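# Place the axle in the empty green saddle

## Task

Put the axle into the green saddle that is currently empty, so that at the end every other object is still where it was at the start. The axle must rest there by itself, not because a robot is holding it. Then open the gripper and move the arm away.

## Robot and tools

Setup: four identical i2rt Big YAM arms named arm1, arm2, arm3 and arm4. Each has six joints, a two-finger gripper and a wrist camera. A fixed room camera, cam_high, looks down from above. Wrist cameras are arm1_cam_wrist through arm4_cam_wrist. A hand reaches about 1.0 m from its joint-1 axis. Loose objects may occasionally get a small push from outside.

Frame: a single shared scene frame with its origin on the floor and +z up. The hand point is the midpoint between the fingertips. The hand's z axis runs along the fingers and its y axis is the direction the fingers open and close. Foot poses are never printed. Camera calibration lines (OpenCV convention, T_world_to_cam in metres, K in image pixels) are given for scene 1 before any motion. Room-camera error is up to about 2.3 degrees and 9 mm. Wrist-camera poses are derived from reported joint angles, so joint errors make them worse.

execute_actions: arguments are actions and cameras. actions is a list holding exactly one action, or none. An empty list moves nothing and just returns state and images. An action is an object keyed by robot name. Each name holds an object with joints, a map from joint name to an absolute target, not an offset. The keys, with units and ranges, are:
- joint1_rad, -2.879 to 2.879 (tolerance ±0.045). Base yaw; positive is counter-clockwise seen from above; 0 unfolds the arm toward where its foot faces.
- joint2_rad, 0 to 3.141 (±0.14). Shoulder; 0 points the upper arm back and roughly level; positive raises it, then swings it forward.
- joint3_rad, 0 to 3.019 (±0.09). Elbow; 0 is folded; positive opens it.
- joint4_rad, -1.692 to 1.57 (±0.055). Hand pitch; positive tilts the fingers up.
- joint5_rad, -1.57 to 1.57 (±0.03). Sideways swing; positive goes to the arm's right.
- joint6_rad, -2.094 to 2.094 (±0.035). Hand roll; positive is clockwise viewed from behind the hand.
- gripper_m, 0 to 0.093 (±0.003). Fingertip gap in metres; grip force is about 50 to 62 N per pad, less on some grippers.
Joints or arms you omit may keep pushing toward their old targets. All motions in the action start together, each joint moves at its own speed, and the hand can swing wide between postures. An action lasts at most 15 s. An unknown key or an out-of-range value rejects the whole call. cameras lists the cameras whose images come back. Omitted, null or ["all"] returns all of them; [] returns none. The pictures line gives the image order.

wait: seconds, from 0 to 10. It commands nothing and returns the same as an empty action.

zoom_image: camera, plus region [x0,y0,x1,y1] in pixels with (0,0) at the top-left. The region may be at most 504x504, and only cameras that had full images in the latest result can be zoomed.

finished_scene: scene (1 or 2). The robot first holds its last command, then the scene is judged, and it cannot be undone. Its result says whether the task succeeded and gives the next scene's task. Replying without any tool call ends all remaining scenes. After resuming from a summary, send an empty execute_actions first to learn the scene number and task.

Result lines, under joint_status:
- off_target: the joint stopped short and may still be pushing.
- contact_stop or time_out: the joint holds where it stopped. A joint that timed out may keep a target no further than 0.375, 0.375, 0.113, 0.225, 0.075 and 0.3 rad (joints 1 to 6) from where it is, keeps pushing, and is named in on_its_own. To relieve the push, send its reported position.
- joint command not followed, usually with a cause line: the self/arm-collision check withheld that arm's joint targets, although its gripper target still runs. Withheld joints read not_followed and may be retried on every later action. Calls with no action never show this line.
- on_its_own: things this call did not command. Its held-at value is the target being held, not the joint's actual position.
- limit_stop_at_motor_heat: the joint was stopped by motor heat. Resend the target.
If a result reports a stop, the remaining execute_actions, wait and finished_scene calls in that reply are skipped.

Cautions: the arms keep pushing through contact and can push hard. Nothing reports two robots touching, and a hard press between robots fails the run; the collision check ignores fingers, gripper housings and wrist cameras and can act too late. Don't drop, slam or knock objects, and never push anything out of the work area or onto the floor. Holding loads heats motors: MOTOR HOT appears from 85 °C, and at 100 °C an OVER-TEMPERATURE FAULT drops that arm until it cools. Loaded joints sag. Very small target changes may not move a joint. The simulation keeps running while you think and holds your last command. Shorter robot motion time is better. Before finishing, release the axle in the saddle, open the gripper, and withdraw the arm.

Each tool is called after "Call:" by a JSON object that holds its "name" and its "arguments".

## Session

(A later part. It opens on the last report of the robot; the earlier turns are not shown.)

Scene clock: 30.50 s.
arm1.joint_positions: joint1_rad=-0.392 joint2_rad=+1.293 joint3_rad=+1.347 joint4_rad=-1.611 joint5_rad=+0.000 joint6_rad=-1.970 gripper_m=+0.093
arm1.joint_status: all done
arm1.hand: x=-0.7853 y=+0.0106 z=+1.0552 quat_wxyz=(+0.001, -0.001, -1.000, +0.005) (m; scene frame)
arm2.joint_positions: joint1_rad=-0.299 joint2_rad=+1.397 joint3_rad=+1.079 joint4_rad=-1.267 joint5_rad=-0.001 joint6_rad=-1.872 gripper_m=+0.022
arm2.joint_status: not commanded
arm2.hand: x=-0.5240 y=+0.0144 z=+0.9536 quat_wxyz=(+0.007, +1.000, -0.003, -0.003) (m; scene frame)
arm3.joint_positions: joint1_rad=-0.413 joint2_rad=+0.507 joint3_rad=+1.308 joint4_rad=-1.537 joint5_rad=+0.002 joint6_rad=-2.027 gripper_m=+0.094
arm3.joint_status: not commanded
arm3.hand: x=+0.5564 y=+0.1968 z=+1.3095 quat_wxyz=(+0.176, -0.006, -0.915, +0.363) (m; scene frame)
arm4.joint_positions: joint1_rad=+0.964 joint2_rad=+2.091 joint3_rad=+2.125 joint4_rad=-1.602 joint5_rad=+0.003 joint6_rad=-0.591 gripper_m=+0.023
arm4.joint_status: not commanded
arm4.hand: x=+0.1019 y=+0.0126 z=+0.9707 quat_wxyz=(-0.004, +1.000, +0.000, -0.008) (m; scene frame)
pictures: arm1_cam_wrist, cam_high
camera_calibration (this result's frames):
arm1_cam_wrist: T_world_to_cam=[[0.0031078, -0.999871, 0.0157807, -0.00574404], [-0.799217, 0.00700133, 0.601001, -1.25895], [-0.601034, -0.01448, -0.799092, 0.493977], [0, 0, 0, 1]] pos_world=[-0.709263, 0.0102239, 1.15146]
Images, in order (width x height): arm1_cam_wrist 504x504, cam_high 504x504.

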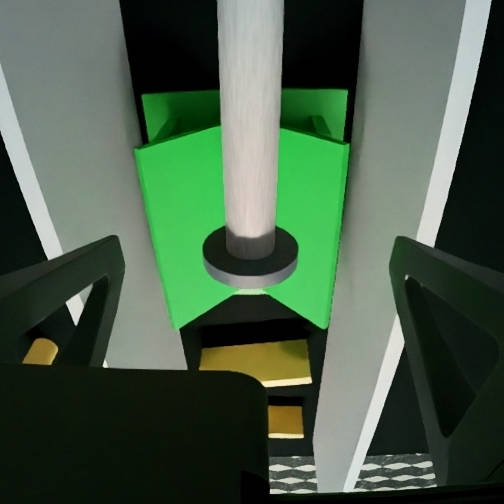

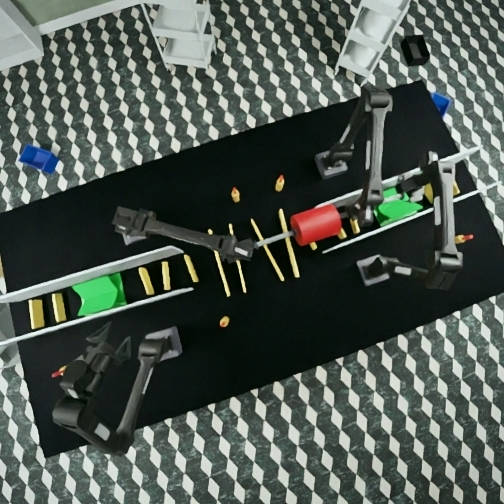

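Call:
{"name": "execute_actions", "arguments": {"actions": [{"arm1":{"joints":{"joint2_rad":1.32,"joint3_rad":1.112,"joint4_rad":-1.34}}}], "cameras": ["arm1_cam_wrist"]}}

Scene clock: 31.73 s.
arm1.joint_positions: joint1_rad=-0.392 joint2_rad=+1.314 joint3_rad=+1.103 joint4_rad=-1.353 joint5_rad=+0.000 joint6_rad=-1.970 gripper_m=+0.093
arm1.joint_status: all done
arm1.hand: x=-0.7844 y=+0.0122 z=+0.9553 quat_wxyz=(+0.000, -0.001, -1.000, +0.002) (m; scene frame)
arm2.joint_positions: joint1_rad=-0.299 joint2_rad=+1.397 joint3_rad=+1.079 joint4_rad=-1.267 joint5_rad=-0.001 joint6_rad=-1.872 gripper_m=+0.022
arm2.joint_status: not commanded
arm2.hand: x=-0.5240 y=+0.0144 z=+0.9536 quat_wxyz=(+0.007, +1.000, -0.003, -0.003) (m; scene frame)
arm3.joint_positions: joint1_rad=-0.413 joint2_rad=+0.507 joint3_rad=+1.308 joint4_rad=-1.537 joint5_rad=+0.002 joint6_rad=-2.027 gripper_m=+0.094
arm3.joint_status: not commanded
arm3.hand: x=+0.5564 y=+0.1968 z=+1.3095 quat_wxyz=(+0.176, -0.006, -0.915, +0.363) (m; scene frame)
arm4.joint_positions: joint1_rad=+0.964 joint2_rad=+2.091 joint3_rad=+2.125 joint4_rad=-1.602 joint5_rad=+0.003 joint6_rad=-0.591 gripper_m=+0.023
arm4.joint_status: not commanded
arm4.hand: x=+0.1019 y=+0.0126 z=+0.9707 quat_wxyz=(-0.004, +1.000, +0.000, -0.008) (m; scene frame)
pictures: arm1_cam_wrist
camera_calibration (this result's frames):
arm1_cam_wrist: T_world_to_cam=[[0.00309009, -0.999944, 0.0101702, 0.00277764], [-0.800648, 0.00361931, 0.599123, -1.19753], [-0.599126, -0.00999408, -0.800592, 0.417656], [0, 0, 0, 1]] pos_world=[-0.708578, 0.0112858, 1.05181]
Images, in order (width x height): arm1_cam_wrist 504x504.

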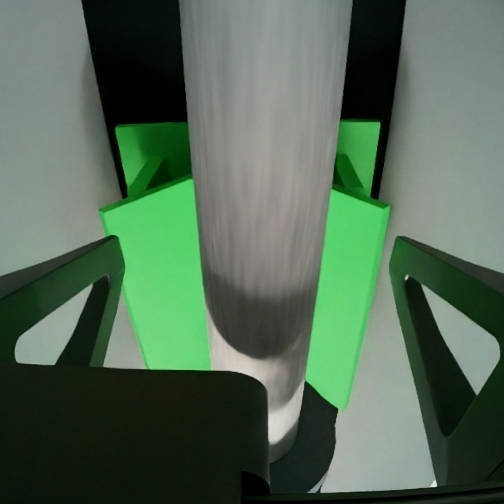

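Call:
{"name": "execute_actions", "arguments": {"actions": [{"arm1":{"joints":{"gripper_m":0}}}], "cameras": []}}

Call:
{"name": "execute_actions", "arguments": {"actions": [{"arm4":{"joints":{"joint2_rad":2.04,"joint3_rad":2.195}},"arm2":{"joints":{"joint2_rad":1.392,"joint3_rad":1.092}},"arm1":{"joints":{"joint2_rad":1.29,"joint3_rad":1.17}}}], "cameras": []}}

Call:
{"name": "execute_actions", "arguments": {"actions": [{"arm2":{"joints":{"gripper_m":0.093}}}], "cameras": ["arm1_cam_wrist","arm2_cam_wrist"]}}

Call:
{"name": "execute_actions", "arguments": {"actions": [{"arm2":{"joints":{"joint2_rad":1.33,"joint3_rad":1.42,"joint4_rad":-1.62}}}], "cameras": []}}

Call:
{"name": "execute_actions", "arguments": {"actions": [{"arm2":{"joints":{"joint2_rad":0.45}}}], "cameras": []}}

Call:
{"name": "execute_actions", "arguments": {"actions": [{"arm1":{"joints":{"joint1_rad":0.034,"joint2_rad":1.20,"joint3_rad":1.073,"joint4_rad":-1.395,"joint6_rad":-1.545}},"arm4":{"joints":{"joint1_rad":0.828,"joint2_rad":1.678,"joint3_rad":1.603,"joint4_rad":-1.412,"joint6_rad":-0.735}}}], "cameras": ["cam_high"]}}

Scene clock: 33.53 s.
arm1.joint_positions: joint1_rad=-0.392 joint2_rad=+1.314 joint3_rad=+1.103 joint4_rad=-1.351 joint5_rad=-0.001 joint6_rad=-1.969 gripper_m=+0.021
arm1.joint_status: gripper_m off_target (ended at +0.021, target +0.000)
arm1.hand: x=-0.7844 y=+0.0117 z=+0.9553 quat_wxyz=(+0.000, -0.002, -1.000, +0.003) (m; scene frame)
arm2.joint_positions: joint1_rad=-0.299 joint2_rad=+1.397 joint3_rad=+1.079 joint4_rad=-1.267 joint5_rad=-0.001 joint6_rad=-1.872 gripper_m=+0.022
arm2.joint_status: not commanded
arm2.hand: x=-0.5240 y=+0.0145 z=+0.9536 quat_wxyz=(+0.007, +1.000, -0.003, -0.003) (m; scene frame)
arm3.joint_positions: joint1_rad=-0.413 joint2_rad=+0.507 joint3_rad=+1.308 joint4_rad=-1.537 joint5_rad=+0.002 joint6_rad=-2.027 gripper_m=+0.094
arm3.joint_status: not commanded
arm3.hand: x=+0.5564 y=+0.1968 z=+1.3095 quat_wxyz=(+0.176, -0.006, -0.915, +0.363) (m; scene frame)
arm4.joint_positions: joint1_rad=+0.964 joint2_rad=+2.091 joint3_rad=+2.125 joint4_rad=-1.601 joint5_rad=+0.002 joint6_rad=-0.591 gripper_m=+0.023
arm4.joint_status: not commanded
arm4.hand: x=+0.1018 y=+0.0126 z=+0.9707 quat_wxyz=(-0.004, +1.000, +0.000, -0.008) (m; scene frame)
pictures: none
No camera images: the call's "cameras" was empty. Leave "cameras" out to get every camera's image.

Scene clock: 34.13 s.
arm1.joint_positions: joint1_rad=-0.392 joint2_rad=+1.314 joint3_rad=+1.103 joint4_rad=-1.351 joint5_rad=-0.001 joint6_rad=-1.969 gripper_m=+0.021
arm1.joint_status: all done
arm1.hand: x=-0.7844 y=+0.0117 z=+0.9553 quat_wxyz=(+0.000, -0.002, -1.000, +0.003) (m; scene frame)
arm2.joint_positions: joint1_rad=-0.299 joint2_rad=+1.399 joint3_rad=+1.078 joint4_rad=-1.267 joint5_rad=-0.001 joint6_rad=-1.872 gripper_m=+0.022
arm2.joint_status: all done
arm2.hand: x=-0.5241 y=+0.0143 z=+0.9524 quat_wxyz=(+0.008, +1.000, -0.003, -0.003) (m; scene frame)
arm3.joint_positions: joint1_rad=-0.413 joint2_rad=+0.507 joint3_rad=+1.308 joint4_rad=-1.537 joint5_rad=+0.002 joint6_rad=-2.027 gripper_m=+0.094
arm3.joint_status: not commanded
arm3.hand: x=+0.5564 y=+0.1968 z=+1.3095 quat_wxyz=(+0.176, -0.006, -0.915, +0.363) (m; scene frame)
arm4.joint_positions: joint1_rad=+0.964 joint2_rad=+2.091 joint3_rad=+2.125 joint4_rad=-1.601 joint5_rad=+0.002 joint6_rad=-0.591 gripper_m=+0.023
arm4.joint_status: all done
arm4.hand: x=+0.1018 y=+0.0126 z=+0.9707 quat_wxyz=(-0.004, +1.000, +0.000, -0.008) (m; scene frame)
pictures: none
No camera images: the call's "cameras" was empty. Leave "cameras" out to get every camera's image.

Scene clock: 34.83 s.
arm1.joint_positions: joint1_rad=-0.392 joint2_rad=+1.314 joint3_rad=+1.103 joint4_rad=-1.350 joint5_rad=-0.001 joint6_rad=-1.968 gripper_m=+0.021
arm1.joint_status: not commanded
arm1.hand: x=-0.7845 y=+0.0115 z=+0.9553 quat_wxyz=(+0.000, -0.002, -1.000, +0.004) (m; scene frame)
arm2.joint_positions: joint1_rad=-0.299 joint2_rad=+1.398 joint3_rad=+1.078 joint4_rad=-1.267 joint5_rad=-0.001 joint6_rad=-1.872 gripper_m=+0.093
arm2.joint_status: all done
arm2.hand: x=-0.5241 y=+0.0143 z=+0.9528 quat_wxyz=(+0.008, +1.000, -0.003, -0.003) (m; scene frame)
arm3.joint_positions: joint1_rad=-0.413 joint2_rad=+0.507 joint3_rad=+1.308 joint4_rad=-1.537 joint5_rad=+0.002 joint6_rad=-2.027 gripper_m=+0.094
arm3.joint_status: not commanded
arm3.hand: x=+0.5564 y=+0.1968 z=+1.3095 quat_wxyz=(+0.176, -0.006, -0.915, +0.363) (m; scene frame)
arm4.joint_positions: joint1_rad=+0.964 joint2_rad=+2.091 joint3_rad=+2.125 joint4_rad=-1.601 joint5_rad=+0.002 joint6_rad=-0.591 gripper_m=+0.023
arm4.joint_status: not commanded
arm4.hand: x=+0.1018 y=+0.0126 z=+0.9707 quat_wxyz=(-0.004, +1.000, +0.000, -0.008) (m; scene frame)
pictures: arm1_cam_wrist, arm2_cam_wrist
camera_calibration (this result's frames):
arm1_cam_wrist: T_world_to_cam=[[0.00156547, -0.999909, 0.0134259, -0.00229633], [-0.800563, 0.00679229, 0.59921, -1.19767], [-0.599247, -0.0116863, -0.800479, 0.417402], [0, 0, 0, 1]] pos_world=[-0.708679, 0.0107167, 1.05181]
arm2_cam_wrist: T_world_to_cam=[[0.0122775, 0.999723, -0.0201023, 0.0124608], [0.803838, 0.00208921, 0.594844, -0.142679], [0.594721, -0.0234622, -0.80359, 1.19846], [0, 0, 0, 1]] pos_world=[-0.598211, 0.0159591, 1.04819]
Images, in order (width x height): arm1_cam_wrist 504x504, arm2_cam_wrist 504x504.

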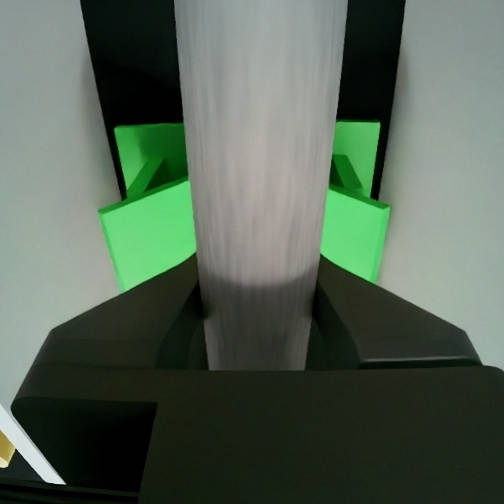

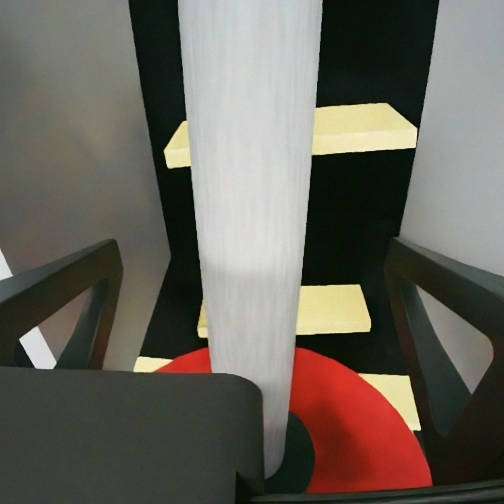

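Scene clock: 35.93 s.
arm1.joint_positions: joint1_rad=-0.392 joint2_rad=+1.314 joint3_rad=+1.103 joint4_rad=-1.350 joint5_rad=-0.001 joint6_rad=-1.968 gripper_m=+0.021
arm1.joint_status: not commanded
arm1.hand: x=-0.7845 y=+0.0115 z=+0.9553 quat_wxyz=(+0.000, -0.002, -1.000, +0.004) (m; scene frame)
arm2.joint_positions: joint1_rad=-0.299 joint2_rad=+1.323 joint3_rad=+1.383 joint4_rad=-1.609 joint5_rad=-0.001 joint6_rad=-1.872 gripper_m=+0.093
arm2.joint_status: all done
arm2.hand: x=-0.5242 y=+0.0136 z=+1.0954 quat_wxyz=(-0.011, +1.000, -0.003, +0.003) (m; scene frame)
arm3.joint_positions: joint1_rad=-0.413 joint2_rad=+0.507 joint3_rad=+1.308 joint4_rad=-1.537 joint5_rad=+0.002 joint6_rad=-2.027 gripper_m=+0.094
arm3.joint_status: not commanded
arm3.hand: x=+0.5564 y=+0.1968 z=+1.3095 quat_wxyz=(+0.176, -0.006, -0.915, +0.363) (m; scene frame)
arm4.joint_positions: joint1_rad=+0.964 joint2_rad=+2.091 joint3_rad=+2.125 joint4_rad=-1.601 joint5_rad=+0.002 joint6_rad=-0.591 gripper_m=+0.023
arm4.joint_status: not commanded
arm4.hand: x=+0.1018 y=+0.0126 z=+0.9707 quat_wxyz=(-0.004, +1.000, +0.000, -0.008) (m; scene frame)
pictures: none
No camera images: the call's "cameras" was empty. Leave "cameras" out to get every camera's image.

Scene clock: 37.40 s.
arm1.joint_positions: joint1_rad=-0.392 joint2_rad=+1.314 joint3_rad=+1.103 joint4_rad=-1.350 joint5_rad=-0.001 joint6_rad=-1.968 gripper_m=+0.021
arm1.joint_status: not commanded
arm1.hand: x=-0.7845 y=+0.0115 z=+0.9553 quat_wxyz=(+0.000, -0.002, -1.000, +0.004) (m; scene frame)
arm2.joint_positions: joint1_rad=-0.299 joint2_rad=+0.443 joint3_rad=+1.409 joint4_rad=-1.611 joint5_rad=-0.001 joint6_rad=-1.872 gripper_m=+0.093
arm2.joint_status: all done
arm2.hand: x=-0.6025 y=-0.2332 z=+1.3242 quat_wxyz=(-0.426, +0.895, -0.003, +0.133) (m; scene frame)
arm3.joint_positions: joint1_rad=-0.413 joint2_rad=+0.507 joint3_rad=+1.308 joint4_rad=-1.537 joint5_rad=+0.002 joint6_rad=-2.027 gripper_m=+0.094
arm3.joint_status: not commanded
arm3.hand: x=+0.5564 y=+0.1968 z=+1.3095 quat_wxyz=(+0.176, -0.006, -0.915, +0.363) (m; scene frame)
arm4.joint_positions: joint1_rad=+0.964 joint2_rad=+2.091 joint3_rad=+2.125 joint4_rad=-1.601 joint5_rad=+0.002 joint6_rad=-0.591 gripper_m=+0.023
arm4.joint_status: not commanded
arm4.hand: x=+0.1018 y=+0.0126 z=+0.9707 quat_wxyz=(-0.004, +1.000, +0.000, -0.008) (m; scene frame)
pictures: none
No camera images: the call's "cameras" was empty. Leave "cameras" out to get every camera's image.

Scene clock: 38.73 s.
arm1.joint_positions: joint1_rad=+0.030 joint2_rad=+1.232 joint3_rad=+1.048 joint4_rad=-1.389 joint5_rad=-0.001 joint6_rad=-1.533 gripper_m=+0.021
arm1.joint_status: all done
arm1.hand: x=-0.6341 y=+0.0144 z=+0.9621 quat_wxyz=(-0.002, -0.009, -1.000, -0.002) (m; scene frame)
arm2.joint_positions: joint1_rad=-0.299 joint2_rad=+0.443 joint3_rad=+1.409 joint4_rad=-1.611 joint5_rad=-0.001 joint6_rad=-1.872 gripper_m=+0.093
arm2.joint_status: not commanded
arm2.hand: x=-0.6025 y=-0.2332 z=+1.3242 quat_wxyz=(-0.426, +0.895, -0.003, +0.133) (m; scene frame)
arm3.joint_positions: joint1_rad=-0.413 joint2_rad=+0.507 joint3_rad=+1.308 joint4_rad=-1.537 joint5_rad=+0.002 joint6_rad=-2.027 gripper_m=+0.094
arm3.joint_status: not commanded
arm3.hand: x=+0.5564 y=+0.1968 z=+1.3095 quat_wxyz=(+0.176, -0.006, -0.915, +0.363) (m; scene frame)
arm4.joint_positions: joint1_rad=+0.819 joint2_rad=+1.700 joint3_rad=+1.588 joint4_rad=-1.408 joint5_rad=+0.003 joint6_rad=-0.723 gripper_m=+0.023
arm4.joint_status: all done
arm4.hand: x=+0.2506 y=+0.0053 z=+0.9850 quat_wxyz=(-0.020, +0.999, -0.006, -0.025) (m; scene frame)
pictures: cam_high
Images, in order (width x height): cam_high 504x504.

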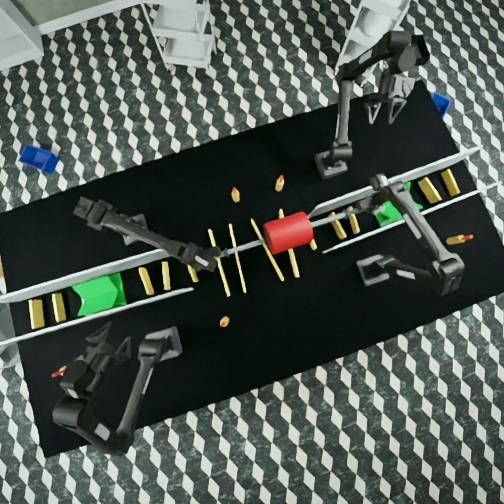

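Call:
{"name": "execute_actions", "arguments": {"actions": [{"arm1":{"joints":{"joint1_rad":0.45,"joint2_rad":1.302,"joint3_rad":1.205,"joint4_rad":-1.378,"joint6_rad":-1.125}},"arm4":{"joints":{"joint1_rad":0.615,"joint2_rad":1.40,"joint3_rad":1.24,"joint4_rad":-1.365,"joint6_rad":-0.945}}}], "cameras": []}}

Call:
{"name": "execute_actions", "arguments": {"actions": [{"arm1":{"joints":{"joint1_rad":0.716,"joint2_rad":1.567,"joint3_rad":1.49,"joint4_rad":-1.398,"joint6_rad":-0.865}},"arm4":{"joints":{"joint1_rad":0.256,"joint2_rad":1.21,"joint3_rad":1.06,"joint4_rad":-1.385,"joint6_rad":-1.30}}}], "cameras": ["arm4_cam_wrist"]}}

Call:
{"name": "execute_actions", "arguments": {"actions": [{"arm1":{"joints":{"joint1_rad":0.887,"joint2_rad":1.87,"joint3_rad":1.908,"joint4_rad":-1.507,"joint6_rad":-0.695}},"arm4":{"joints":{"joint1_rad":-0.185,"joint2_rad":1.188,"joint3_rad":1.045,"joint4_rad":-1.385,"joint6_rad":-1.74}}}], "cameras": ["arm4_cam_wrist","cam_high"]}}

Scene clock: 40.43 s.
arm1.joint_positions: joint1_rad=+0.443 joint2_rad=+1.327 joint3_rad=+1.138 joint4_rad=-1.369 joint5_rad=-0.001 joint6_rad=-1.102 gripper_m=+0.021
arm1.joint_status: all done
arm1.hand: x=-0.4838 y=+0.0093 z=+0.9649 quat_wxyz=(-0.005, -0.018, -1.000, +0.004) (m; scene frame)
arm2.joint_positions: joint1_rad=-0.299 joint2_rad=+0.443 joint3_rad=+1.409 joint4_rad=-1.611 joint5_rad=-0.001 joint6_rad=-1.872 gripper_m=+0.093
arm2.joint_status: not commanded
arm2.hand: x=-0.6025 y=-0.2332 z=+1.3242 quat_wxyz=(-0.426, +0.895, -0.003, +0.133) (m; scene frame)
arm3.joint_positions: joint1_rad=-0.413 joint2_rad=+0.507 joint3_rad=+1.308 joint4_rad=-1.537 joint5_rad=+0.002 joint6_rad=-2.027 gripper_m=+0.094
arm3.joint_status: not commanded
arm3.hand: x=+0.5564 y=+0.1968 z=+1.3095 quat_wxyz=(+0.176, -0.006, -0.915, +0.363) (m; scene frame)
arm4.joint_positions: joint1_rad=+0.604 joint2_rad=+1.412 joint3_rad=+1.229 joint4_rad=-1.349 joint5_rad=-0.008 joint6_rad=-0.919 gripper_m=+0.023
arm4.joint_status: all done
arm4.hand: x=+0.4011 y=-0.0146 z=+0.9739 quat_wxyz=(-0.015, +1.000, -0.015, -0.021) (m; scene frame)
pictures: none
No camera images: the call's "cameras" was empty. Leave "cameras" out to get every camera's image.

Scene clock: 41.50 s.
arm1.joint_positions: joint1_rad=+0.718 joint2_rad=+1.590 joint3_rad=+1.413 joint4_rad=-1.386 joint5_rad=-0.004 joint6_rad=-0.832 gripper_m=+0.021
arm1.joint_status: all done
arm1.hand: x=-0.3315 y=-0.0110 z=+0.9632 quat_wxyz=(-0.006, -0.015, -1.000, +0.000) (m; scene frame)
arm2.joint_positions: joint1_rad=-0.299 joint2_rad=+0.443 joint3_rad=+1.409 joint4_rad=-1.611 joint5_rad=-0.001 joint6_rad=-1.872 gripper_m=+0.093
arm2.joint_status: not commanded
arm2.hand: x=-0.6025 y=-0.2332 z=+1.3242 quat_wxyz=(-0.426, +0.895, -0.003, +0.133) (m; scene frame)
arm3.joint_positions: joint1_rad=-0.413 joint2_rad=+0.507 joint3_rad=+1.308 joint4_rad=-1.537 joint5_rad=+0.002 joint6_rad=-2.027 gripper_m=+0.094
arm3.joint_status: not commanded
arm3.hand: x=+0.5564 y=+0.1968 z=+1.3095 quat_wxyz=(+0.176, -0.006, -0.915, +0.363) (m; scene frame)
arm4.joint_positions: joint1_rad=+0.248 joint2_rad=+1.223 joint3_rad=+1.042 joint4_rad=-1.377 joint5_rad=+0.000 joint6_rad=-1.279 gripper_m=+0.023
arm4.joint_status: all done
arm4.hand: x=+0.5554 y=-0.0269 z=+0.9669 quat_wxyz=(-0.008, +1.000, -0.014, -0.009) (m; scene frame)
pictures: arm4_cam_wrist
camera_calibration (this result's frames):
arm4_cam_wrist: T_world_to_cam=[[0.0257248, 0.999488, 0.0190001, -0.00529486], [0.812991, -0.031977, 0.581398, -1.0093], [0.581708, 0.000490487, -0.813397, 0.588261], [0, 0, 0, 1]] pos_world=[0.478491, -0.0272708, 1.0654]
Images, in order (width x height): arm4_cam_wrist 504x504.

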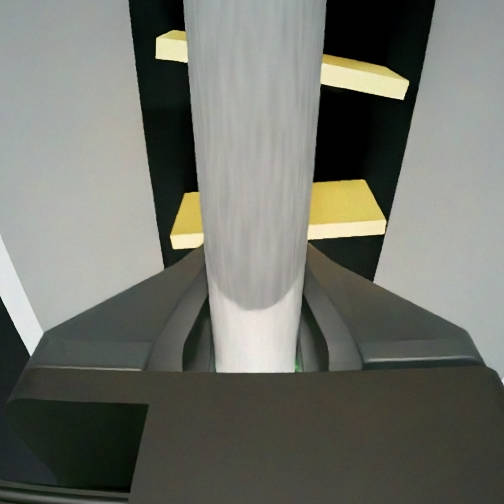

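Scene clock: 42.63 s.
arm1.joint_positions: joint1_rad=+0.887 joint2_rad=+1.904 joint3_rad=+1.822 joint4_rad=-1.503 joint5_rad=+0.007 joint6_rad=-0.682 gripper_m=+0.021
arm1.joint_status: all done
arm1.hand: x=-0.1906 y=-0.0271 z=+0.9578 quat_wxyz=(+0.006, -0.006, -1.000, -0.003) (m; scene frame)
arm2.joint_positions: joint1_rad=-0.299 joint2_rad=+0.443 joint3_rad=+1.409 joint4_rad=-1.611 joint5_rad=-0.001 joint6_rad=-1.872 gripper_m=+0.093
arm2.joint_status: not commanded
arm2.hand: x=-0.6025 y=-0.2332 z=+1.3242 quat_wxyz=(-0.426, +0.895, -0.003, +0.133) (m; scene frame)
arm3.joint_positions: joint1_rad=-0.413 joint2_rad=+0.507 joint3_rad=+1.308 joint4_rad=-1.537 joint5_rad=+0.002 joint6_rad=-2.027 gripper_m=+0.094
arm3.joint_status: not commanded
arm3.hand: x=+0.5564 y=+0.1968 z=+1.3095 quat_wxyz=(+0.176, -0.006, -0.915, +0.363) (m; scene frame)
arm4.joint_positions: joint1_rad=-0.182 joint2_rad=+1.221 joint3_rad=+1.029 joint4_rad=-1.377 joint5_rad=+0.014 joint6_rad=-1.726 gripper_m=+0.023
arm4.joint_status: all done
arm4.hand: x=+0.6999 y=-0.0245 z=+0.9607 quat_wxyz=(-0.002, +1.000, -0.005, +0.000) (m; scene frame)
pictures: arm4_cam_wrist, cam_high
camera_calibration (this result's frames):
arm4_cam_wrist: T_world_to_cam=[[0.00832241, 0.999942, 0.00684059, 0.0126046], [0.803456, -0.0107593, 0.595267, -1.12929], [0.595306, 0.00054205, -0.803499, 0.480133], [0, 0, 0, 1]] pos_world=[0.6214, -0.0250145, 1.05793]
Images, in order (width x height): arm4_cam_wrist 504x504, cam_high 504x504.

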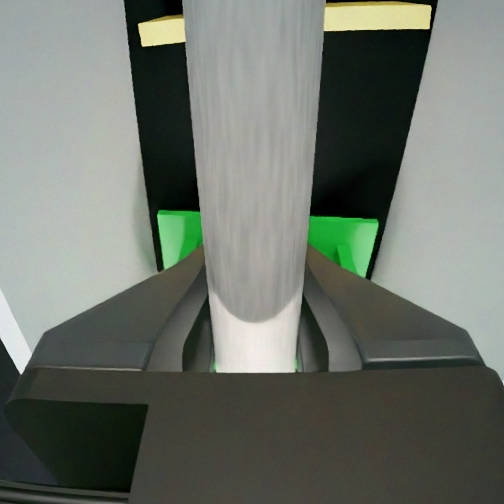

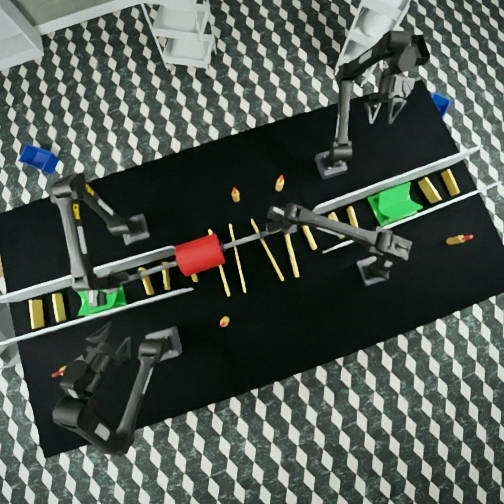

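Call:
{"name": "execute_actions", "arguments": {"actions": []}}

Scene clock: 43.70 s.
arm1.joint_positions: joint1_rad=+0.887 joint2_rad=+1.904 joint3_rad=+1.822 joint4_rad=-1.503 joint5_rad=+0.007 joint6_rad=-0.682 gripper_m=+0.021
arm1.joint_status: all done
arm1.hand: x=-0.1906 y=-0.0271 z=+0.9578 quat_wxyz=(+0.006, -0.006, -1.000, -0.003) (m; scene frame)
arm2.joint_positions: joint1_rad=-0.299 joint2_rad=+0.443 joint3_rad=+1.409 joint4_rad=-1.611 joint5_rad=-0.001 joint6_rad=-1.872 gripper_m=+0.093
arm2.joint_status: not commanded
arm2.hand: x=-0.6025 y=-0.2332 z=+1.3242 quat_wxyz=(-0.426, +0.895, -0.003, +0.133) (m; scene frame)
arm3.joint_positions: joint1_rad=-0.413 joint2_rad=+0.507 joint3_rad=+1.308 joint4_rad=-1.537 joint5_rad=+0.002 joint6_rad=-2.027 gripper_m=+0.094
arm3.joint_status: not commanded
arm3.hand: x=+0.5564 y=+0.1968 z=+1.3095 quat_wxyz=(+0.176, -0.006, -0.915, +0.363) (m; scene frame)
arm4.joint_positions: joint1_rad=-0.182 joint2_rad=+1.221 joint3_rad=+1.029 joint4_rad=-1.377 joint5_rad=+0.014 joint6_rad=-1.726 gripper_m=+0.023
arm4.joint_status: all done
arm4.hand: x=+0.6999 y=-0.0245 z=+0.9607 quat_wxyz=(-0.002, +1.000, -0.005, +0.000) (m; scene frame)
pictures: arm1_cam_wrist, arm2_cam_wrist, arm3_cam_wrist, arm4_cam_wrist, cam_high
camera_calibration (this result's frames):
arm1_cam_wrist: T_world_to_cam=[[-0.00670368, -0.999977, -0.000610563, -0.0299328], [-0.792922, 0.00494359, 0.609303, -0.731755], [-0.609286, 0.0045687, -0.792937, 0.766131], [0, 0, 0, 1]] pos_world=[-0.113632, -0.0298148, 1.05334]
arm2_cam_wrist: T_world_to_cam=[[-0.101615, 0.6398, 0.761794, -0.919602], [0.627754, -0.552811, 0.548019, -0.473543], [0.771751, 0.533907, -0.345463, 1.16769], [0, 0, 0, 1]] pos_world=[-0.69734, -0.296855, 1.36345]
arm3_cam_wrist: T_world_to_cam=[[0.121414, -0.746908, 0.653748, -0.777135], [-0.565361, 0.48931, 0.664036, -0.644937], [-0.815859, -0.450226, -0.362864, 1.14652], [0, 0, 0, 1]] pos_world=[0.665131, 0.251319, 1.35234]
arm4_cam_wrist: T_world_to_cam=[[0.00832241, 0.999942, 0.00684059, 0.0126046], [0.803456, -0.0107593, 0.595267, -1.12929], [0.595306, 0.00054205, -0.803499, 0.480133], [0, 0, 0, 1]] pos_world=[0.6214, -0.0250145, 1.05793]
Images, in order (width x height): arm1_cam_wrist 504x504, arm2_cam_wrist 504x504, arm3_cam_wrist 504x504, arm4_cam_wrist 504x504, cam_high 504x504.

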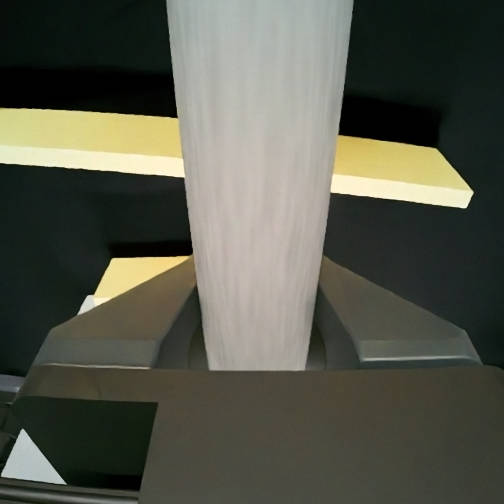

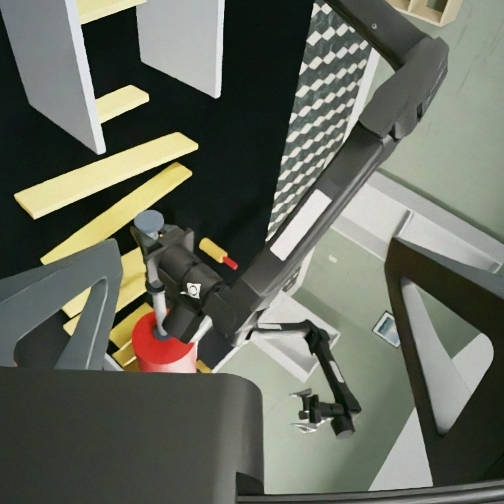

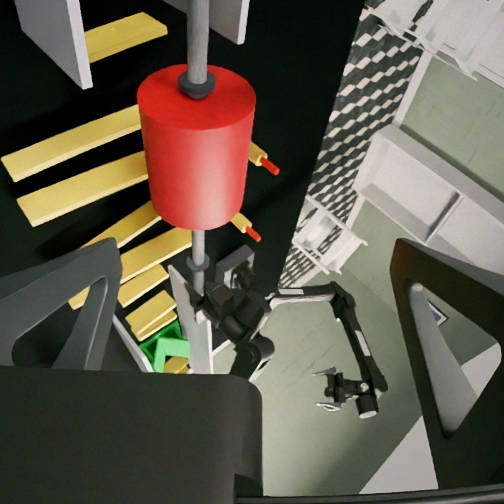

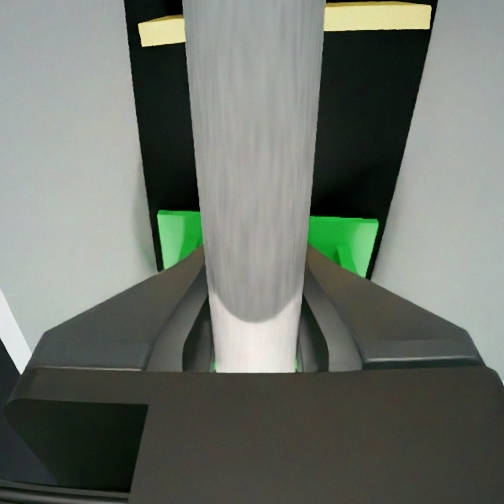

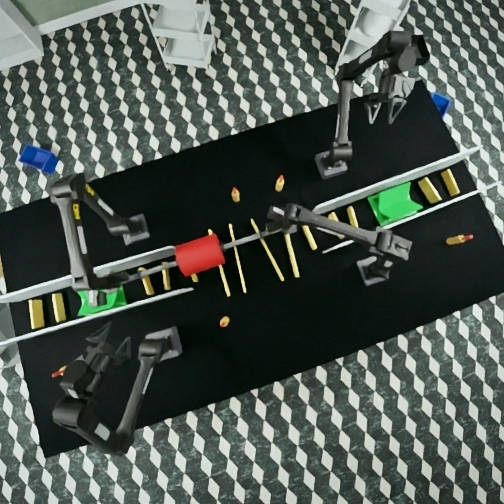

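Call:
{"name": "execute_actions", "arguments": {"actions": [{"arm3":{"joints":{"joint1_rad":-0.40,"joint2_rad":1.39,"joint3_rad":1.44,"joint4_rad":-1.58,"joint5_rad":0,"joint6_rad":-2.03,"gripper_m":0.093}}}], "cameras": ["arm3_cam_wrist","cam_high"]}}

Scene clock: 45.83 s.
arm1.joint_positions: joint1_rad=+0.887 joint2_rad=+1.904 joint3_rad=+1.822 joint4_rad=-1.503 joint5_rad=+0.007 joint6_rad=-0.682 gripper_m=+0.021
arm1.joint_status: not commanded
arm1.hand: x=-0.1906 y=-0.0271 z=+0.9578 quat_wxyz=(+0.006, -0.006, -1.000, -0.003) (m; scene frame)
arm2.joint_positions: joint1_rad=-0.299 joint2_rad=+0.443 joint3_rad=+1.409 joint4_rad=-1.611 joint5_rad=-0.001 joint6_rad=-1.872 gripper_m=+0.093
arm2.joint_status: not commanded
arm2.hand: x=-0.6025 y=-0.2332 z=+1.3242 quat_wxyz=(-0.426, +0.895, -0.003, +0.133) (m; scene frame)
arm3.joint_positions: joint1_rad=-0.411 joint2_rad=+1.403 joint3_rad=+1.423 joint4_rad=-1.573 joint5_rad=+0.002 joint6_rad=-2.027 gripper_m=+0.093
arm3.joint_status: all done
arm3.hand: x=+0.4522 y=-0.0181 z=+1.1024 quat_wxyz=(-0.001, -0.003, -1.000, +0.008) (m; scene frame)
arm4.joint_positions: joint1_rad=-0.182 joint2_rad=+1.221 joint3_rad=+1.029 joint4_rad=-1.377 joint5_rad=+0.014 joint6_rad=-1.726 gripper_m=+0.023
arm4.joint_status: not commanded
arm4.hand: x=+0.6999 y=-0.0245 z=+0.9607 quat_wxyz=(-0.002, +1.000, -0.005, +0.000) (m; scene frame)
pictures: arm3_cam_wrist, cam_high
camera_calibration (this result's frames):
arm3_cam_wrist: T_world_to_cam=[[0.00463791, -0.999986, 0.00249736, -0.0234811], [-0.810045, -0.00229259, 0.586364, -0.273805], [-0.58635, -0.00474247, -0.810044, 1.28679], [0, 0, 0, 1]] pos_world=[0.532824, -0.0180059, 1.20296]
Images, in order (width x height): arm3_cam_wrist 504x504, cam_high 504x504.

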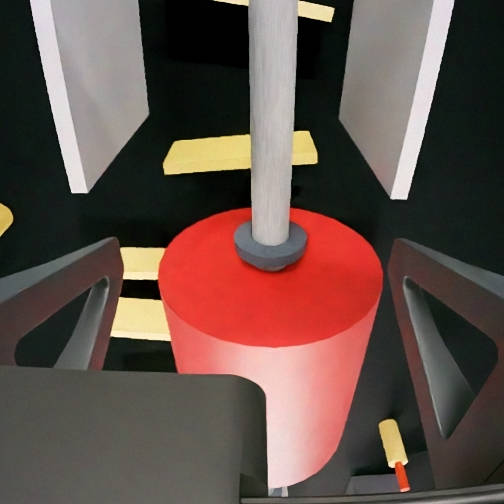

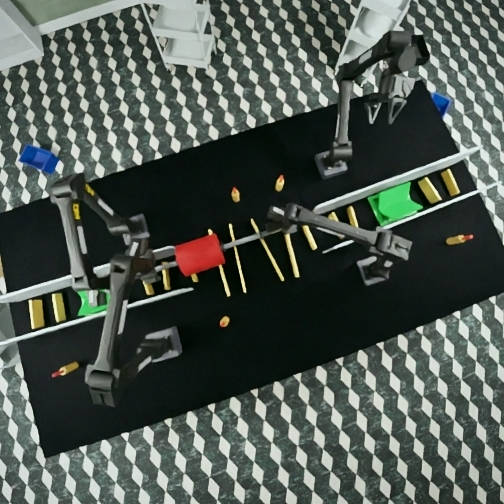

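Call:
{"name": "execute_actions", "arguments": {"actions": [{"arm3":{"joints":{"joint1_rad":-0.368,"joint2_rad":1.44,"joint3_rad":1.25,"joint4_rad":-1.365,"joint6_rad":-1.99}}}], "cameras": ["arm3_cam_wrist"]}}

Call:
{"name": "execute_actions", "arguments": {"actions": [{"arm3":{"joints":{"joint2_rad":1.472,"joint3_rad":1.112,"joint4_rad":-1.184}}}], "cameras": ["arm3_cam_wrist"]}}

Scene clock: 47.10 s.
arm1.joint_positions: joint1_rad=+0.887 joint2_rad=+1.904 joint3_rad=+1.822 joint4_rad=-1.503 joint5_rad=+0.007 joint6_rad=-0.682 gripper_m=+0.021
arm1.joint_status: not commanded
arm1.hand: x=-0.1906 y=-0.0271 z=+0.9578 quat_wxyz=(+0.006, -0.006, -1.000, -0.003) (m; scene frame)
arm2.joint_positions: joint1_rad=-0.299 joint2_rad=+0.443 joint3_rad=+1.409 joint4_rad=-1.611 joint5_rad=-0.001 joint6_rad=-1.872 gripper_m=+0.093
arm2.joint_status: not commanded
arm2.hand: x=-0.6025 y=-0.2332 z=+1.3242 quat_wxyz=(-0.426, +0.895, -0.003, +0.133) (m; scene frame)
arm3.joint_positions: joint1_rad=-0.371 joint2_rad=+1.438 joint3_rad=+1.252 joint4_rad=-1.378 joint5_rad=+0.002 joint6_rad=-2.003 gripper_m=+0.093
arm3.joint_status: all done
arm3.hand: x=+0.4663 y=-0.0291 z=+1.0237 quat_wxyz=(-0.004, +0.005, -1.000, +0.003) (m; scene frame)
arm4.joint_positions: joint1_rad=-0.182 joint2_rad=+1.221 joint3_rad=+1.029 joint4_rad=-1.377 joint5_rad=+0.014 joint6_rad=-1.726 gripper_m=+0.023
arm4.joint_status: not commanded
arm4.hand: x=+0.6999 y=-0.0245 z=+0.9607 quat_wxyz=(-0.002, +1.000, -0.005, +0.000) (m; scene frame)
pictures: arm3_cam_wrist
camera_calibration (this result's frames):
arm3_cam_wrist: T_world_to_cam=[[0.0207993, -0.999754, -0.00775032, -0.0313443], [-0.812955, -0.0214243, 0.581932, -0.210943], [-0.581955, -0.00580313, -0.8132, 1.23244], [0, 0, 0, 1]] pos_world=[0.546388, -0.0287039, 1.12473]
Images, in order (width x height): arm3_cam_wrist 504x504.

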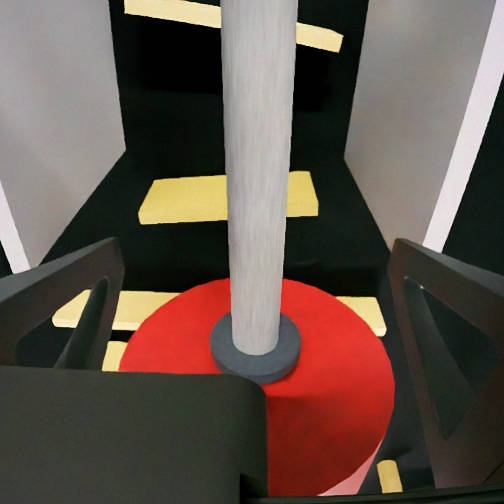

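Scene clock: 48.03 s.
arm1.joint_positions: joint1_rad=+0.887 joint2_rad=+1.904 joint3_rad=+1.822 joint4_rad=-1.503 joint5_rad=+0.007 joint6_rad=-0.682 gripper_m=+0.021
arm1.joint_status: not commanded
arm1.hand: x=-0.1906 y=-0.0271 z=+0.9578 quat_wxyz=(+0.006, -0.006, -1.000, -0.003) (m; scene frame)
arm2.joint_positions: joint1_rad=-0.299 joint2_rad=+0.443 joint3_rad=+1.409 joint4_rad=-1.611 joint5_rad=-0.001 joint6_rad=-1.872 gripper_m=+0.093
arm2.joint_status: not commanded
arm2.hand: x=-0.6025 y=-0.2332 z=+1.3242 quat_wxyz=(-0.426, +0.895, -0.003, +0.133) (m; scene frame)
arm3.joint_positions: joint1_rad=-0.371 joint2_rad=+1.465 joint3_rad=+1.115 joint4_rad=-1.197 joint5_rad=+0.002 joint6_rad=-2.003 gripper_m=+0.093
arm3.joint_status: all done
arm3.hand: x=+0.4679 y=-0.0272 z=+0.9628 quat_wxyz=(+0.000, +0.005, -1.000, +0.010) (m; scene frame)
arm4.joint_positions: joint1_rad=-0.182 joint2_rad=+1.221 joint3_rad=+1.029 joint4_rad=-1.377 joint5_rad=+0.014 joint6_rad=-1.726 gripper_m=+0.023
arm4.joint_status: not commanded
arm4.hand: x=+0.6999 y=-0.0245 z=+0.9607 quat_wxyz=(-0.002, +1.000, -0.005, +0.000) (m; scene frame)
pictures: arm3_cam_wrist
camera_calibration (this result's frames):
arm3_cam_wrist: T_world_to_cam=[[0.0202321, -0.999768, 0.00741176, -0.044323], [-0.808942, -0.012013, 0.587766, -0.181431], [-0.58754, -0.0178874, -0.808997, 1.18209], [0, 0, 0, 1]] pos_world=[0.548652, -0.0253477, 1.06327]
Images, in order (width x height): arm3_cam_wrist 504x504.

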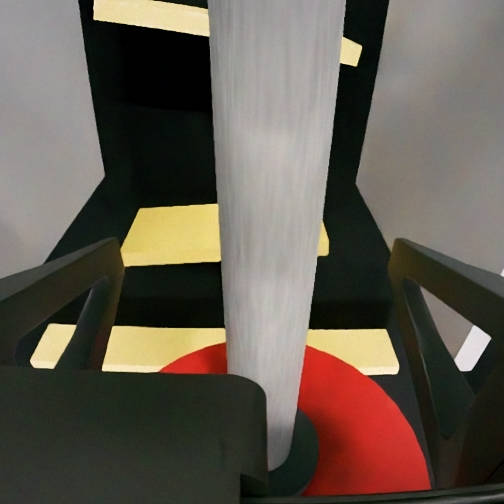

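Call:
{"name": "execute_actions", "arguments": {"actions": [{"arm3":{"joints":{"gripper_m":0}}}], "cameras": []}}

Call:
{"name": "execute_actions", "arguments": {"actions": [{"arm3":{"joints":{"joint2_rad":1.425,"joint3_rad":1.21}},"arm1":{"joints":{"joint2_rad":1.875,"joint3_rad":1.86}},"arm4":{"joints":{"joint2_rad":1.215,"joint3_rad":1.035}}}], "cameras": ["arm3_cam_wrist"]}}

Scene clock: 48.97 s.
arm1.joint_positions: joint1_rad=+0.887 joint2_rad=+1.904 joint3_rad=+1.822 joint4_rad=-1.505 joint5_rad=+0.006 joint6_rad=-0.682 gripper_m=+0.021
arm1.joint_status: not commanded
arm1.hand: x=-0.1907 y=-0.0266 z=+0.9579 quat_wxyz=(+0.006, -0.006, -1.000, -0.004) (m; scene frame)
arm2.joint_positions: joint1_rad=-0.299 joint2_rad=+0.443 joint3_rad=+1.409 joint4_rad=-1.611 joint5_rad=-0.001 joint6_rad=-1.872 gripper_m=+0.093
arm2.joint_status: not commanded
arm2.hand: x=-0.6025 y=-0.2332 z=+1.3242 quat_wxyz=(-0.426, +0.895, -0.003, +0.133) (m; scene frame)
arm3.joint_positions: joint1_rad=-0.370 joint2_rad=+1.466 joint3_rad=+1.115 joint4_rad=-1.188 joint5_rad=-0.002 joint6_rad=-2.000 gripper_m=+0.023
arm3.joint_status: gripper_m off_target (ended at +0.023, target +0.000)
arm3.hand: x=+0.4678 y=-0.0297 z=+0.9627 quat_wxyz=(+0.000, +0.004, -1.000, +0.015) (m; scene frame)
arm4.joint_positions: joint1_rad=-0.182 joint2_rad=+1.220 joint3_rad=+1.029 joint4_rad=-1.375 joint5_rad=+0.013 joint6_rad=-1.727 gripper_m=+0.023
arm4.joint_status: not commanded
arm4.hand: x=+0.6999 y=-0.0239 z=+0.9610 quat_wxyz=(-0.003, +1.000, -0.005, +0.000) (m; scene frame)
pictures: none
No camera images: the call's "cameras" was empty. Leave "cameras" out to get every camera's image.

Scene clock: 50.80 s.
arm1.joint_positions: joint1_rad=+0.887 joint2_rad=+1.904 joint3_rad=+1.822 joint4_rad=-1.505 joint5_rad=+0.006 joint6_rad=-0.682 gripper_m=+0.021
arm1.joint_status: all done
arm1.hand: x=-0.1908 y=-0.0267 z=+0.9579 quat_wxyz=(+0.007, -0.006, -1.000, -0.004) (m; scene frame)
arm2.joint_positions: joint1_rad=-0.299 joint2_rad=+0.443 joint3_rad=+1.409 joint4_rad=-1.611 joint5_rad=-0.001 joint6_rad=-1.872 gripper_m=+0.093
arm2.joint_status: not commanded
arm2.hand: x=-0.6025 y=-0.2332 z=+1.3242 quat_wxyz=(-0.426, +0.895, -0.003, +0.133) (m; scene frame)
arm3.joint_positions: joint1_rad=-0.370 joint2_rad=+1.466 joint3_rad=+1.117 joint4_rad=-1.187 joint5_rad=-0.002 joint6_rad=-2.000 gripper_m=+0.023
arm3.joint_status: joint3_rad time_out (moved +0.002 of +0.095); the others done
arm3.on_its_own: joint3_rad reads +1.117 and still pushes toward +1.210 since a time_out
arm3.hand: x=+0.4673 y=-0.0307 z=+0.9636 quat_wxyz=(+0.001, +0.004, -1.000, +0.017) (m; scene frame)
arm4.joint_positions: joint1_rad=-0.182 joint2_rad=+1.220 joint3_rad=+1.028 joint4_rad=-1.375 joint5_rad=+0.013 joint6_rad=-1.727 gripper_m=+0.023
arm4.joint_status: all done
arm4.hand: x=+0.6997 y=-0.0245 z=+0.9604 quat_wxyz=(-0.002, +1.000, -0.005, -0.001) (m; scene frame)
pictures: arm3_cam_wrist
camera_calibration (this result's frames):
arm3_cam_wrist: T_world_to_cam=[[0.0179247, -0.999637, 0.0200893, -0.0589474], [-0.808112, -0.00265304, 0.589024, -0.183644], [-0.588757, -0.0267925, -0.807866, 1.18154], [0, 0, 0, 1]] pos_world=[0.54829, -0.027757, 1.06388]
Images, in order (width x height): arm3_cam_wrist 504x504.

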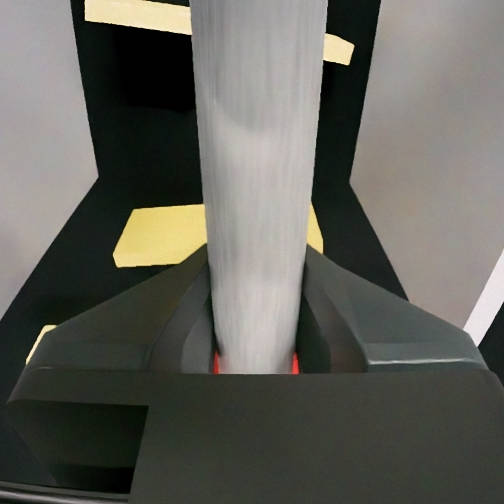

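Call:
{"name": "execute_actions", "arguments": {"actions": [{"arm4":{"joints":{"gripper_m":0.093}}}], "cameras": []}}

Call:
{"name": "execute_actions", "arguments": {"actions": [{"arm4":{"joints":{"joint2_rad":1.21,"joint3_rad":1.31,"joint4_rad":-1.64}}}], "cameras": ["arm4_cam_wrist"]}}

Scene clock: 51.63 s.
arm1.joint_positions: joint1_rad=+0.887 joint2_rad=+1.904 joint3_rad=+1.822 joint4_rad=-1.505 joint5_rad=+0.007 joint6_rad=-0.682 gripper_m=+0.021
arm1.joint_status: not commanded
arm1.hand: x=-0.1909 y=-0.0268 z=+0.9579 quat_wxyz=(+0.007, -0.006, -1.000, -0.004) (m; scene frame)
arm2.joint_positions: joint1_rad=-0.299 joint2_rad=+0.443 joint3_rad=+1.409 joint4_rad=-1.611 joint5_rad=-0.001 joint6_rad=-1.872 gripper_m=+0.093
arm2.joint_status: not commanded
arm2.hand: x=-0.6025 y=-0.2332 z=+1.3242 quat_wxyz=(-0.426, +0.895, -0.003, +0.133) (m; scene frame)
arm3.joint_positions: joint1_rad=-0.370 joint2_rad=+1.466 joint3_rad=+1.117 joint4_rad=-1.187 joint5_rad=-0.002 joint6_rad=-2.000 gripper_m=+0.023
arm3.joint_status: not commanded
arm3.on_its_own: joint3_rad reads +1.117 and still pushes toward +1.210 since a time_out
arm3.hand: x=+0.4673 y=-0.0307 z=+0.9636 quat_wxyz=(+0.001, +0.004, -1.000, +0.017) (m; scene frame)
arm4.joint_positions: joint1_rad=-0.182 joint2_rad=+1.220 joint3_rad=+1.028 joint4_rad=-1.375 joint5_rad=+0.003 joint6_rad=-1.728 gripper_m=+0.093
arm4.joint_status: all done
arm4.hand: x=+0.6981 y=-0.0243 z=+0.9605 quat_wxyz=(-0.003, +1.000, -0.004, -0.005) (m; scene frame)
pictures: none
No camera images: the call's "cameras" was empty. Leave "cameras" out to get every camera's image.

Scene clock: 52.63 s.
arm1.joint_positions: joint1_rad=+0.887 joint2_rad=+1.904 joint3_rad=+1.822 joint4_rad=-1.505 joint5_rad=+0.007 joint6_rad=-0.682 gripper_m=+0.021
arm1.joint_status: not commanded
arm1.hand: x=-0.1909 y=-0.0268 z=+0.9579 quat_wxyz=(+0.007, -0.006, -1.000, -0.004) (m; scene frame)
arm2.joint_positions: joint1_rad=-0.299 joint2_rad=+0.443 joint3_rad=+1.409 joint4_rad=-1.611 joint5_rad=-0.001 joint6_rad=-1.872 gripper_m=+0.093
arm2.joint_status: not commanded
arm2.hand: x=-0.6025 y=-0.2332 z=+1.3242 quat_wxyz=(-0.426, +0.895, -0.003, +0.133) (m; scene frame)
arm3.joint_positions: joint1_rad=-0.370 joint2_rad=+1.466 joint3_rad=+1.117 joint4_rad=-1.187 joint5_rad=-0.002 joint6_rad=-2.000 gripper_m=+0.023
arm3.joint_status: not commanded
arm3.on_its_own: joint3_rad reads +1.117 and still pushes toward +1.210 since a time_out
arm3.hand: x=+0.4673 y=-0.0307 z=+0.9636 quat_wxyz=(+0.001, +0.004, -1.000, +0.017) (m; scene frame)
arm4.joint_positions: joint1_rad=-0.182 joint2_rad=+1.207 joint3_rad=+1.275 joint4_rad=-1.629 joint5_rad=+0.003 joint6_rad=-1.729 gripper_m=+0.093
arm4.joint_status: all done
arm4.hand: x=+0.6999 y=-0.0218 z=+1.0584 quat_wxyz=(-0.006, +1.000, -0.004, -0.005) (m; scene frame)
pictures: arm4_cam_wrist
camera_calibration (this result's frames):
arm4_cam_wrist: T_world_to_cam=[[0.00617686, 0.999852, 0.0160666, 0.000944786], [0.808963, -0.014441, 0.587682, -1.18333], [0.587827, 0.00936723, -0.808932, 0.569794], [0, 0, 0, 1]] pos_world=[0.622322, -0.0233705, 1.15633]
Images, in order (width x height): arm4_cam_wrist 504x504.

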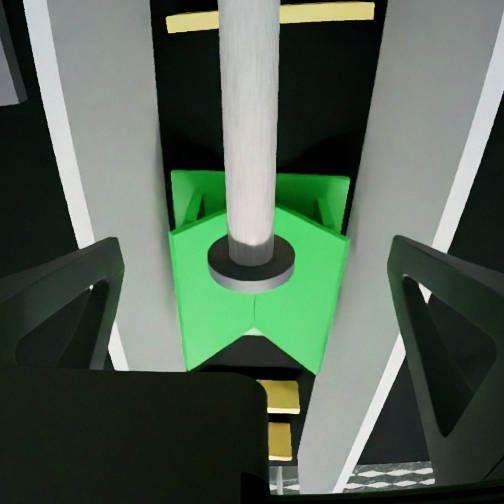

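Call:
{"name": "execute_actions", "arguments": {"actions": [{"arm4":{"joints":{"joint2_rad":0.65}}}], "cameras": []}}

Call:
{"name": "execute_actions", "arguments": {"actions": [{"arm4":{"joints":{"joint1_rad":1.05,"joint6_rad":-0.51}}}], "cameras": []}}

Call:
{"name": "execute_actions", "arguments": {"actions": [{"arm4":{"joints":{"joint2_rad":1.5,"joint3_rad":2.19,"joint4_rad":-1.61}}}], "cameras": ["cam_high"]}}

Call:
{"name": "execute_actions", "arguments": {"actions": [{"arm4":{"joints":{"joint2_rad":1.92}}}], "cameras": ["arm4_cam_wrist","cam_high"]}}

Scene clock: 54.60 s.
arm1.joint_positions: joint1_rad=+0.887 joint2_rad=+1.904 joint3_rad=+1.822 joint4_rad=-1.505 joint5_rad=+0.007 joint6_rad=-0.682 gripper_m=+0.021
arm1.joint_status: not commanded
arm1.hand: x=-0.1909 y=-0.0268 z=+0.9579 quat_wxyz=(+0.007, -0.006, -1.000, -0.004) (m; scene frame)
arm2.joint_positions: joint1_rad=-0.299 joint2_rad=+0.443 joint3_rad=+1.409 joint4_rad=-1.611 joint5_rad=-0.001 joint6_rad=-1.872 gripper_m=+0.093
arm2.joint_status: not commanded
arm2.hand: x=-0.6025 y=-0.2332 z=+1.3242 quat_wxyz=(-0.426, +0.895, -0.003, +0.133) (m; scene frame)
arm3.joint_positions: joint1_rad=-0.370 joint2_rad=+1.466 joint3_rad=+1.117 joint4_rad=-1.187 joint5_rad=-0.002 joint6_rad=-2.000 gripper_m=+0.023
arm3.joint_status: not commanded
arm3.on_its_own: joint3_rad reads +1.117 and still pushes toward +1.210 since a time_out
arm3.hand: x=+0.4673 y=-0.0307 z=+0.9636 quat_wxyz=(+0.001, +0.004, -1.000, +0.017) (m; scene frame)
arm4.joint_positions: joint1_rad=-0.182 joint2_rad=+0.647 joint3_rad=+1.285 joint4_rad=-1.632 joint5_rad=+0.003 joint6_rad=-1.729 gripper_m=+0.093
arm4.joint_status: all done
arm4.hand: x=+0.6802 y=-0.1531 z=+1.2042 quat_wxyz=(-0.282, +0.958, -0.006, +0.041) (m; scene frame)
pictures: none
No camera images: the call's "cameras" was empty. Leave "cameras" out to get every camera's image.

Scene clock: 56.60 s.
arm1.joint_positions: joint1_rad=+0.887 joint2_rad=+1.904 joint3_rad=+1.822 joint4_rad=-1.505 joint5_rad=+0.007 joint6_rad=-0.682 gripper_m=+0.021
arm1.joint_status: not commanded
arm1.hand: x=-0.1909 y=-0.0268 z=+0.9579 quat_wxyz=(+0.007, -0.006, -1.000, -0.004) (m; scene frame)
arm2.joint_positions: joint1_rad=-0.299 joint2_rad=+0.443 joint3_rad=+1.409 joint4_rad=-1.611 joint5_rad=-0.001 joint6_rad=-1.872 gripper_m=+0.093
arm2.joint_status: not commanded
arm2.hand: x=-0.6025 y=-0.2332 z=+1.3242 quat_wxyz=(-0.426, +0.895, -0.003, +0.133) (m; scene frame)
arm3.joint_positions: joint1_rad=-0.370 joint2_rad=+1.466 joint3_rad=+1.117 joint4_rad=-1.187 joint5_rad=-0.002 joint6_rad=-2.000 gripper_m=+0.023
arm3.joint_status: not commanded
arm3.on_its_own: joint3_rad reads +1.117 and still pushes toward +1.210 since a time_out
arm3.hand: x=+0.4673 y=-0.0307 z=+0.9636 quat_wxyz=(+0.001, +0.004, -1.000, +0.017) (m; scene frame)
arm4.joint_positions: joint1_rad=+1.045 joint2_rad=+0.647 joint3_rad=+1.285 joint4_rad=-1.632 joint5_rad=+0.001 joint6_rad=-0.522 gripper_m=+0.093
arm4.joint_status: all done
arm4.hand: x=+0.4704 y=-0.2530 z=+1.2068 quat_wxyz=(-0.142, +0.957, +0.006, -0.254) (m; scene frame)
pictures: none
No camera images: the call's "cameras" was empty. Leave "cameras" out to get every camera's image.

Scene clock: 58.33 s.
arm1.joint_positions: joint1_rad=+0.887 joint2_rad=+1.904 joint3_rad=+1.822 joint4_rad=-1.505 joint5_rad=+0.007 joint6_rad=-0.682 gripper_m=+0.021
arm1.joint_status: not commanded
arm1.hand: x=-0.1909 y=-0.0268 z=+0.9579 quat_wxyz=(+0.007, -0.006, -1.000, -0.004) (m; scene frame)
arm2.joint_positions: joint1_rad=-0.299 joint2_rad=+0.443 joint3_rad=+1.409 joint4_rad=-1.611 joint5_rad=-0.001 joint6_rad=-1.872 gripper_m=+0.093
arm2.joint_status: not commanded
arm2.hand: x=-0.6025 y=-0.2332 z=+1.3242 quat_wxyz=(-0.426, +0.895, -0.003, +0.133) (m; scene frame)
arm3.joint_positions: joint1_rad=-0.370 joint2_rad=+1.466 joint3_rad=+1.117 joint4_rad=-1.187 joint5_rad=-0.002 joint6_rad=-2.000 gripper_m=+0.023
arm3.joint_status: not commanded
arm3.on_its_own: joint3_rad reads +1.117 and still pushes toward +1.210 since a time_out
arm3.hand: x=+0.4673 y=-0.0307 z=+0.9636 quat_wxyz=(+0.001, +0.004, -1.000, +0.017) (m; scene frame)
arm4.joint_positions: joint1_rad=+1.045 joint2_rad=+1.505 joint3_rad=+2.147 joint4_rad=-1.619 joint5_rad=+0.001 joint6_rad=-0.521 gripper_m=+0.093
arm4.joint_status: all done
arm4.hand: x=+0.2039 y=-0.1041 z=+1.3140 quat_wxyz=(-0.146, +0.954, +0.005, -0.261) (m; scene frame)
pictures: cam_high
Images, in order (width x height): cam_high 504x504.

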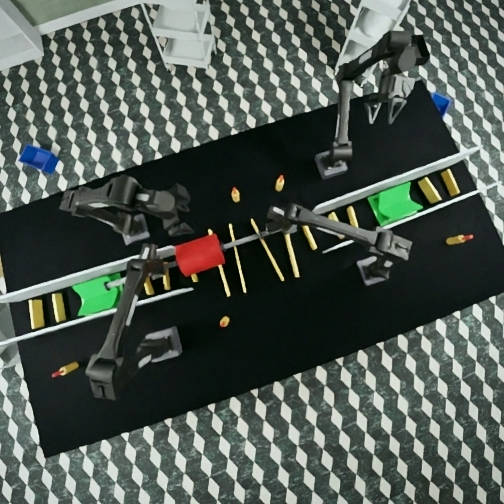

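Scene clock: 59.93 s.
arm1.joint_positions: joint1_rad=+0.887 joint2_rad=+1.904 joint3_rad=+1.822 joint4_rad=-1.505 joint5_rad=+0.007 joint6_rad=-0.682 gripper_m=+0.021
arm1.joint_status: not commanded
arm1.hand: x=-0.1909 y=-0.0268 z=+0.9579 quat_wxyz=(+0.007, -0.006, -1.000, -0.004) (m; scene frame)
arm2.joint_positions: joint1_rad=-0.299 joint2_rad=+0.443 joint3_rad=+1.409 joint4_rad=-1.611 joint5_rad=-0.001 joint6_rad=-1.872 gripper_m=+0.093
arm2.joint_status: not commanded
arm2.hand: x=-0.6025 y=-0.2332 z=+1.3242 quat_wxyz=(-0.426, +0.895, -0.003, +0.133) (m; scene frame)
arm3.joint_positions: joint1_rad=-0.370 joint2_rad=+1.466 joint3_rad=+1.117 joint4_rad=-1.187 joint5_rad=-0.002 joint6_rad=-2.000 gripper_m=+0.023
arm3.joint_status: not commanded
arm3.on_its_own: joint3_rad reads +1.117 and still pushes toward +1.210 since a time_out
arm3.hand: x=+0.4673 y=-0.0307 z=+0.9636 quat_wxyz=(+0.001, +0.004, -1.000, +0.017) (m; scene frame)
arm4.joint_positions: joint1_rad=+1.045 joint2_rad=+1.914 joint3_rad=+2.165 joint4_rad=-1.619 joint5_rad=+0.001 joint6_rad=-0.521 gripper_m=+0.093
arm4.joint_status: all done
arm4.hand: x=+0.0921 y=-0.0427 z=+1.0966 quat_wxyz=(-0.052, +0.994, +0.006, -0.095) (m; scene frame)
pictures: arm4_cam_wrist, cam_high
camera_calibration (this result's frames):
arm4_cam_wrist: T_world_to_cam=[[-0.003002, 0.994073, 0.108675, -0.0759867], [0.901642, -0.0443086, 0.430208, -0.551493], [0.432473, 0.0992772, -0.896165, 1.07195], [0, 0, 0, 1]] pos_world=[0.0334308, -0.0553198, 1.20616]
Images, in order (width x height): arm4_cam_wrist 504x504, cam_high 504x504.

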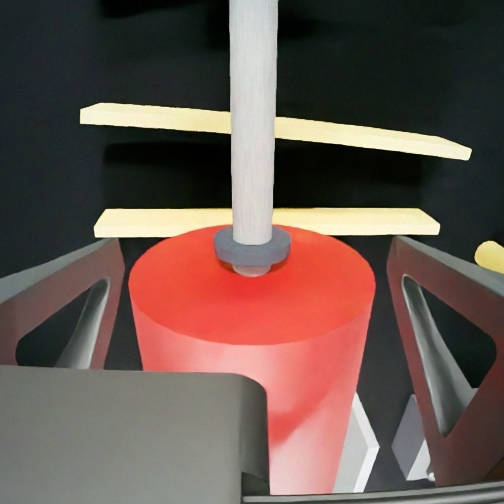

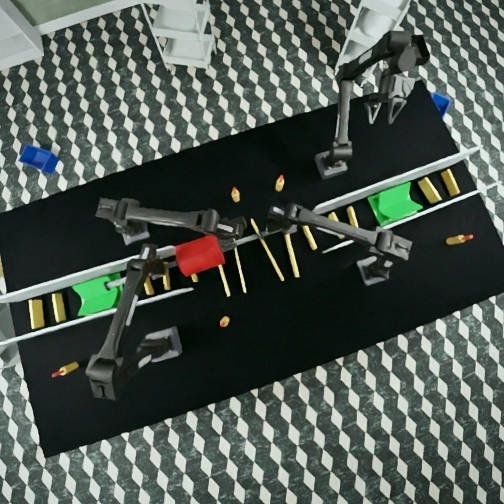

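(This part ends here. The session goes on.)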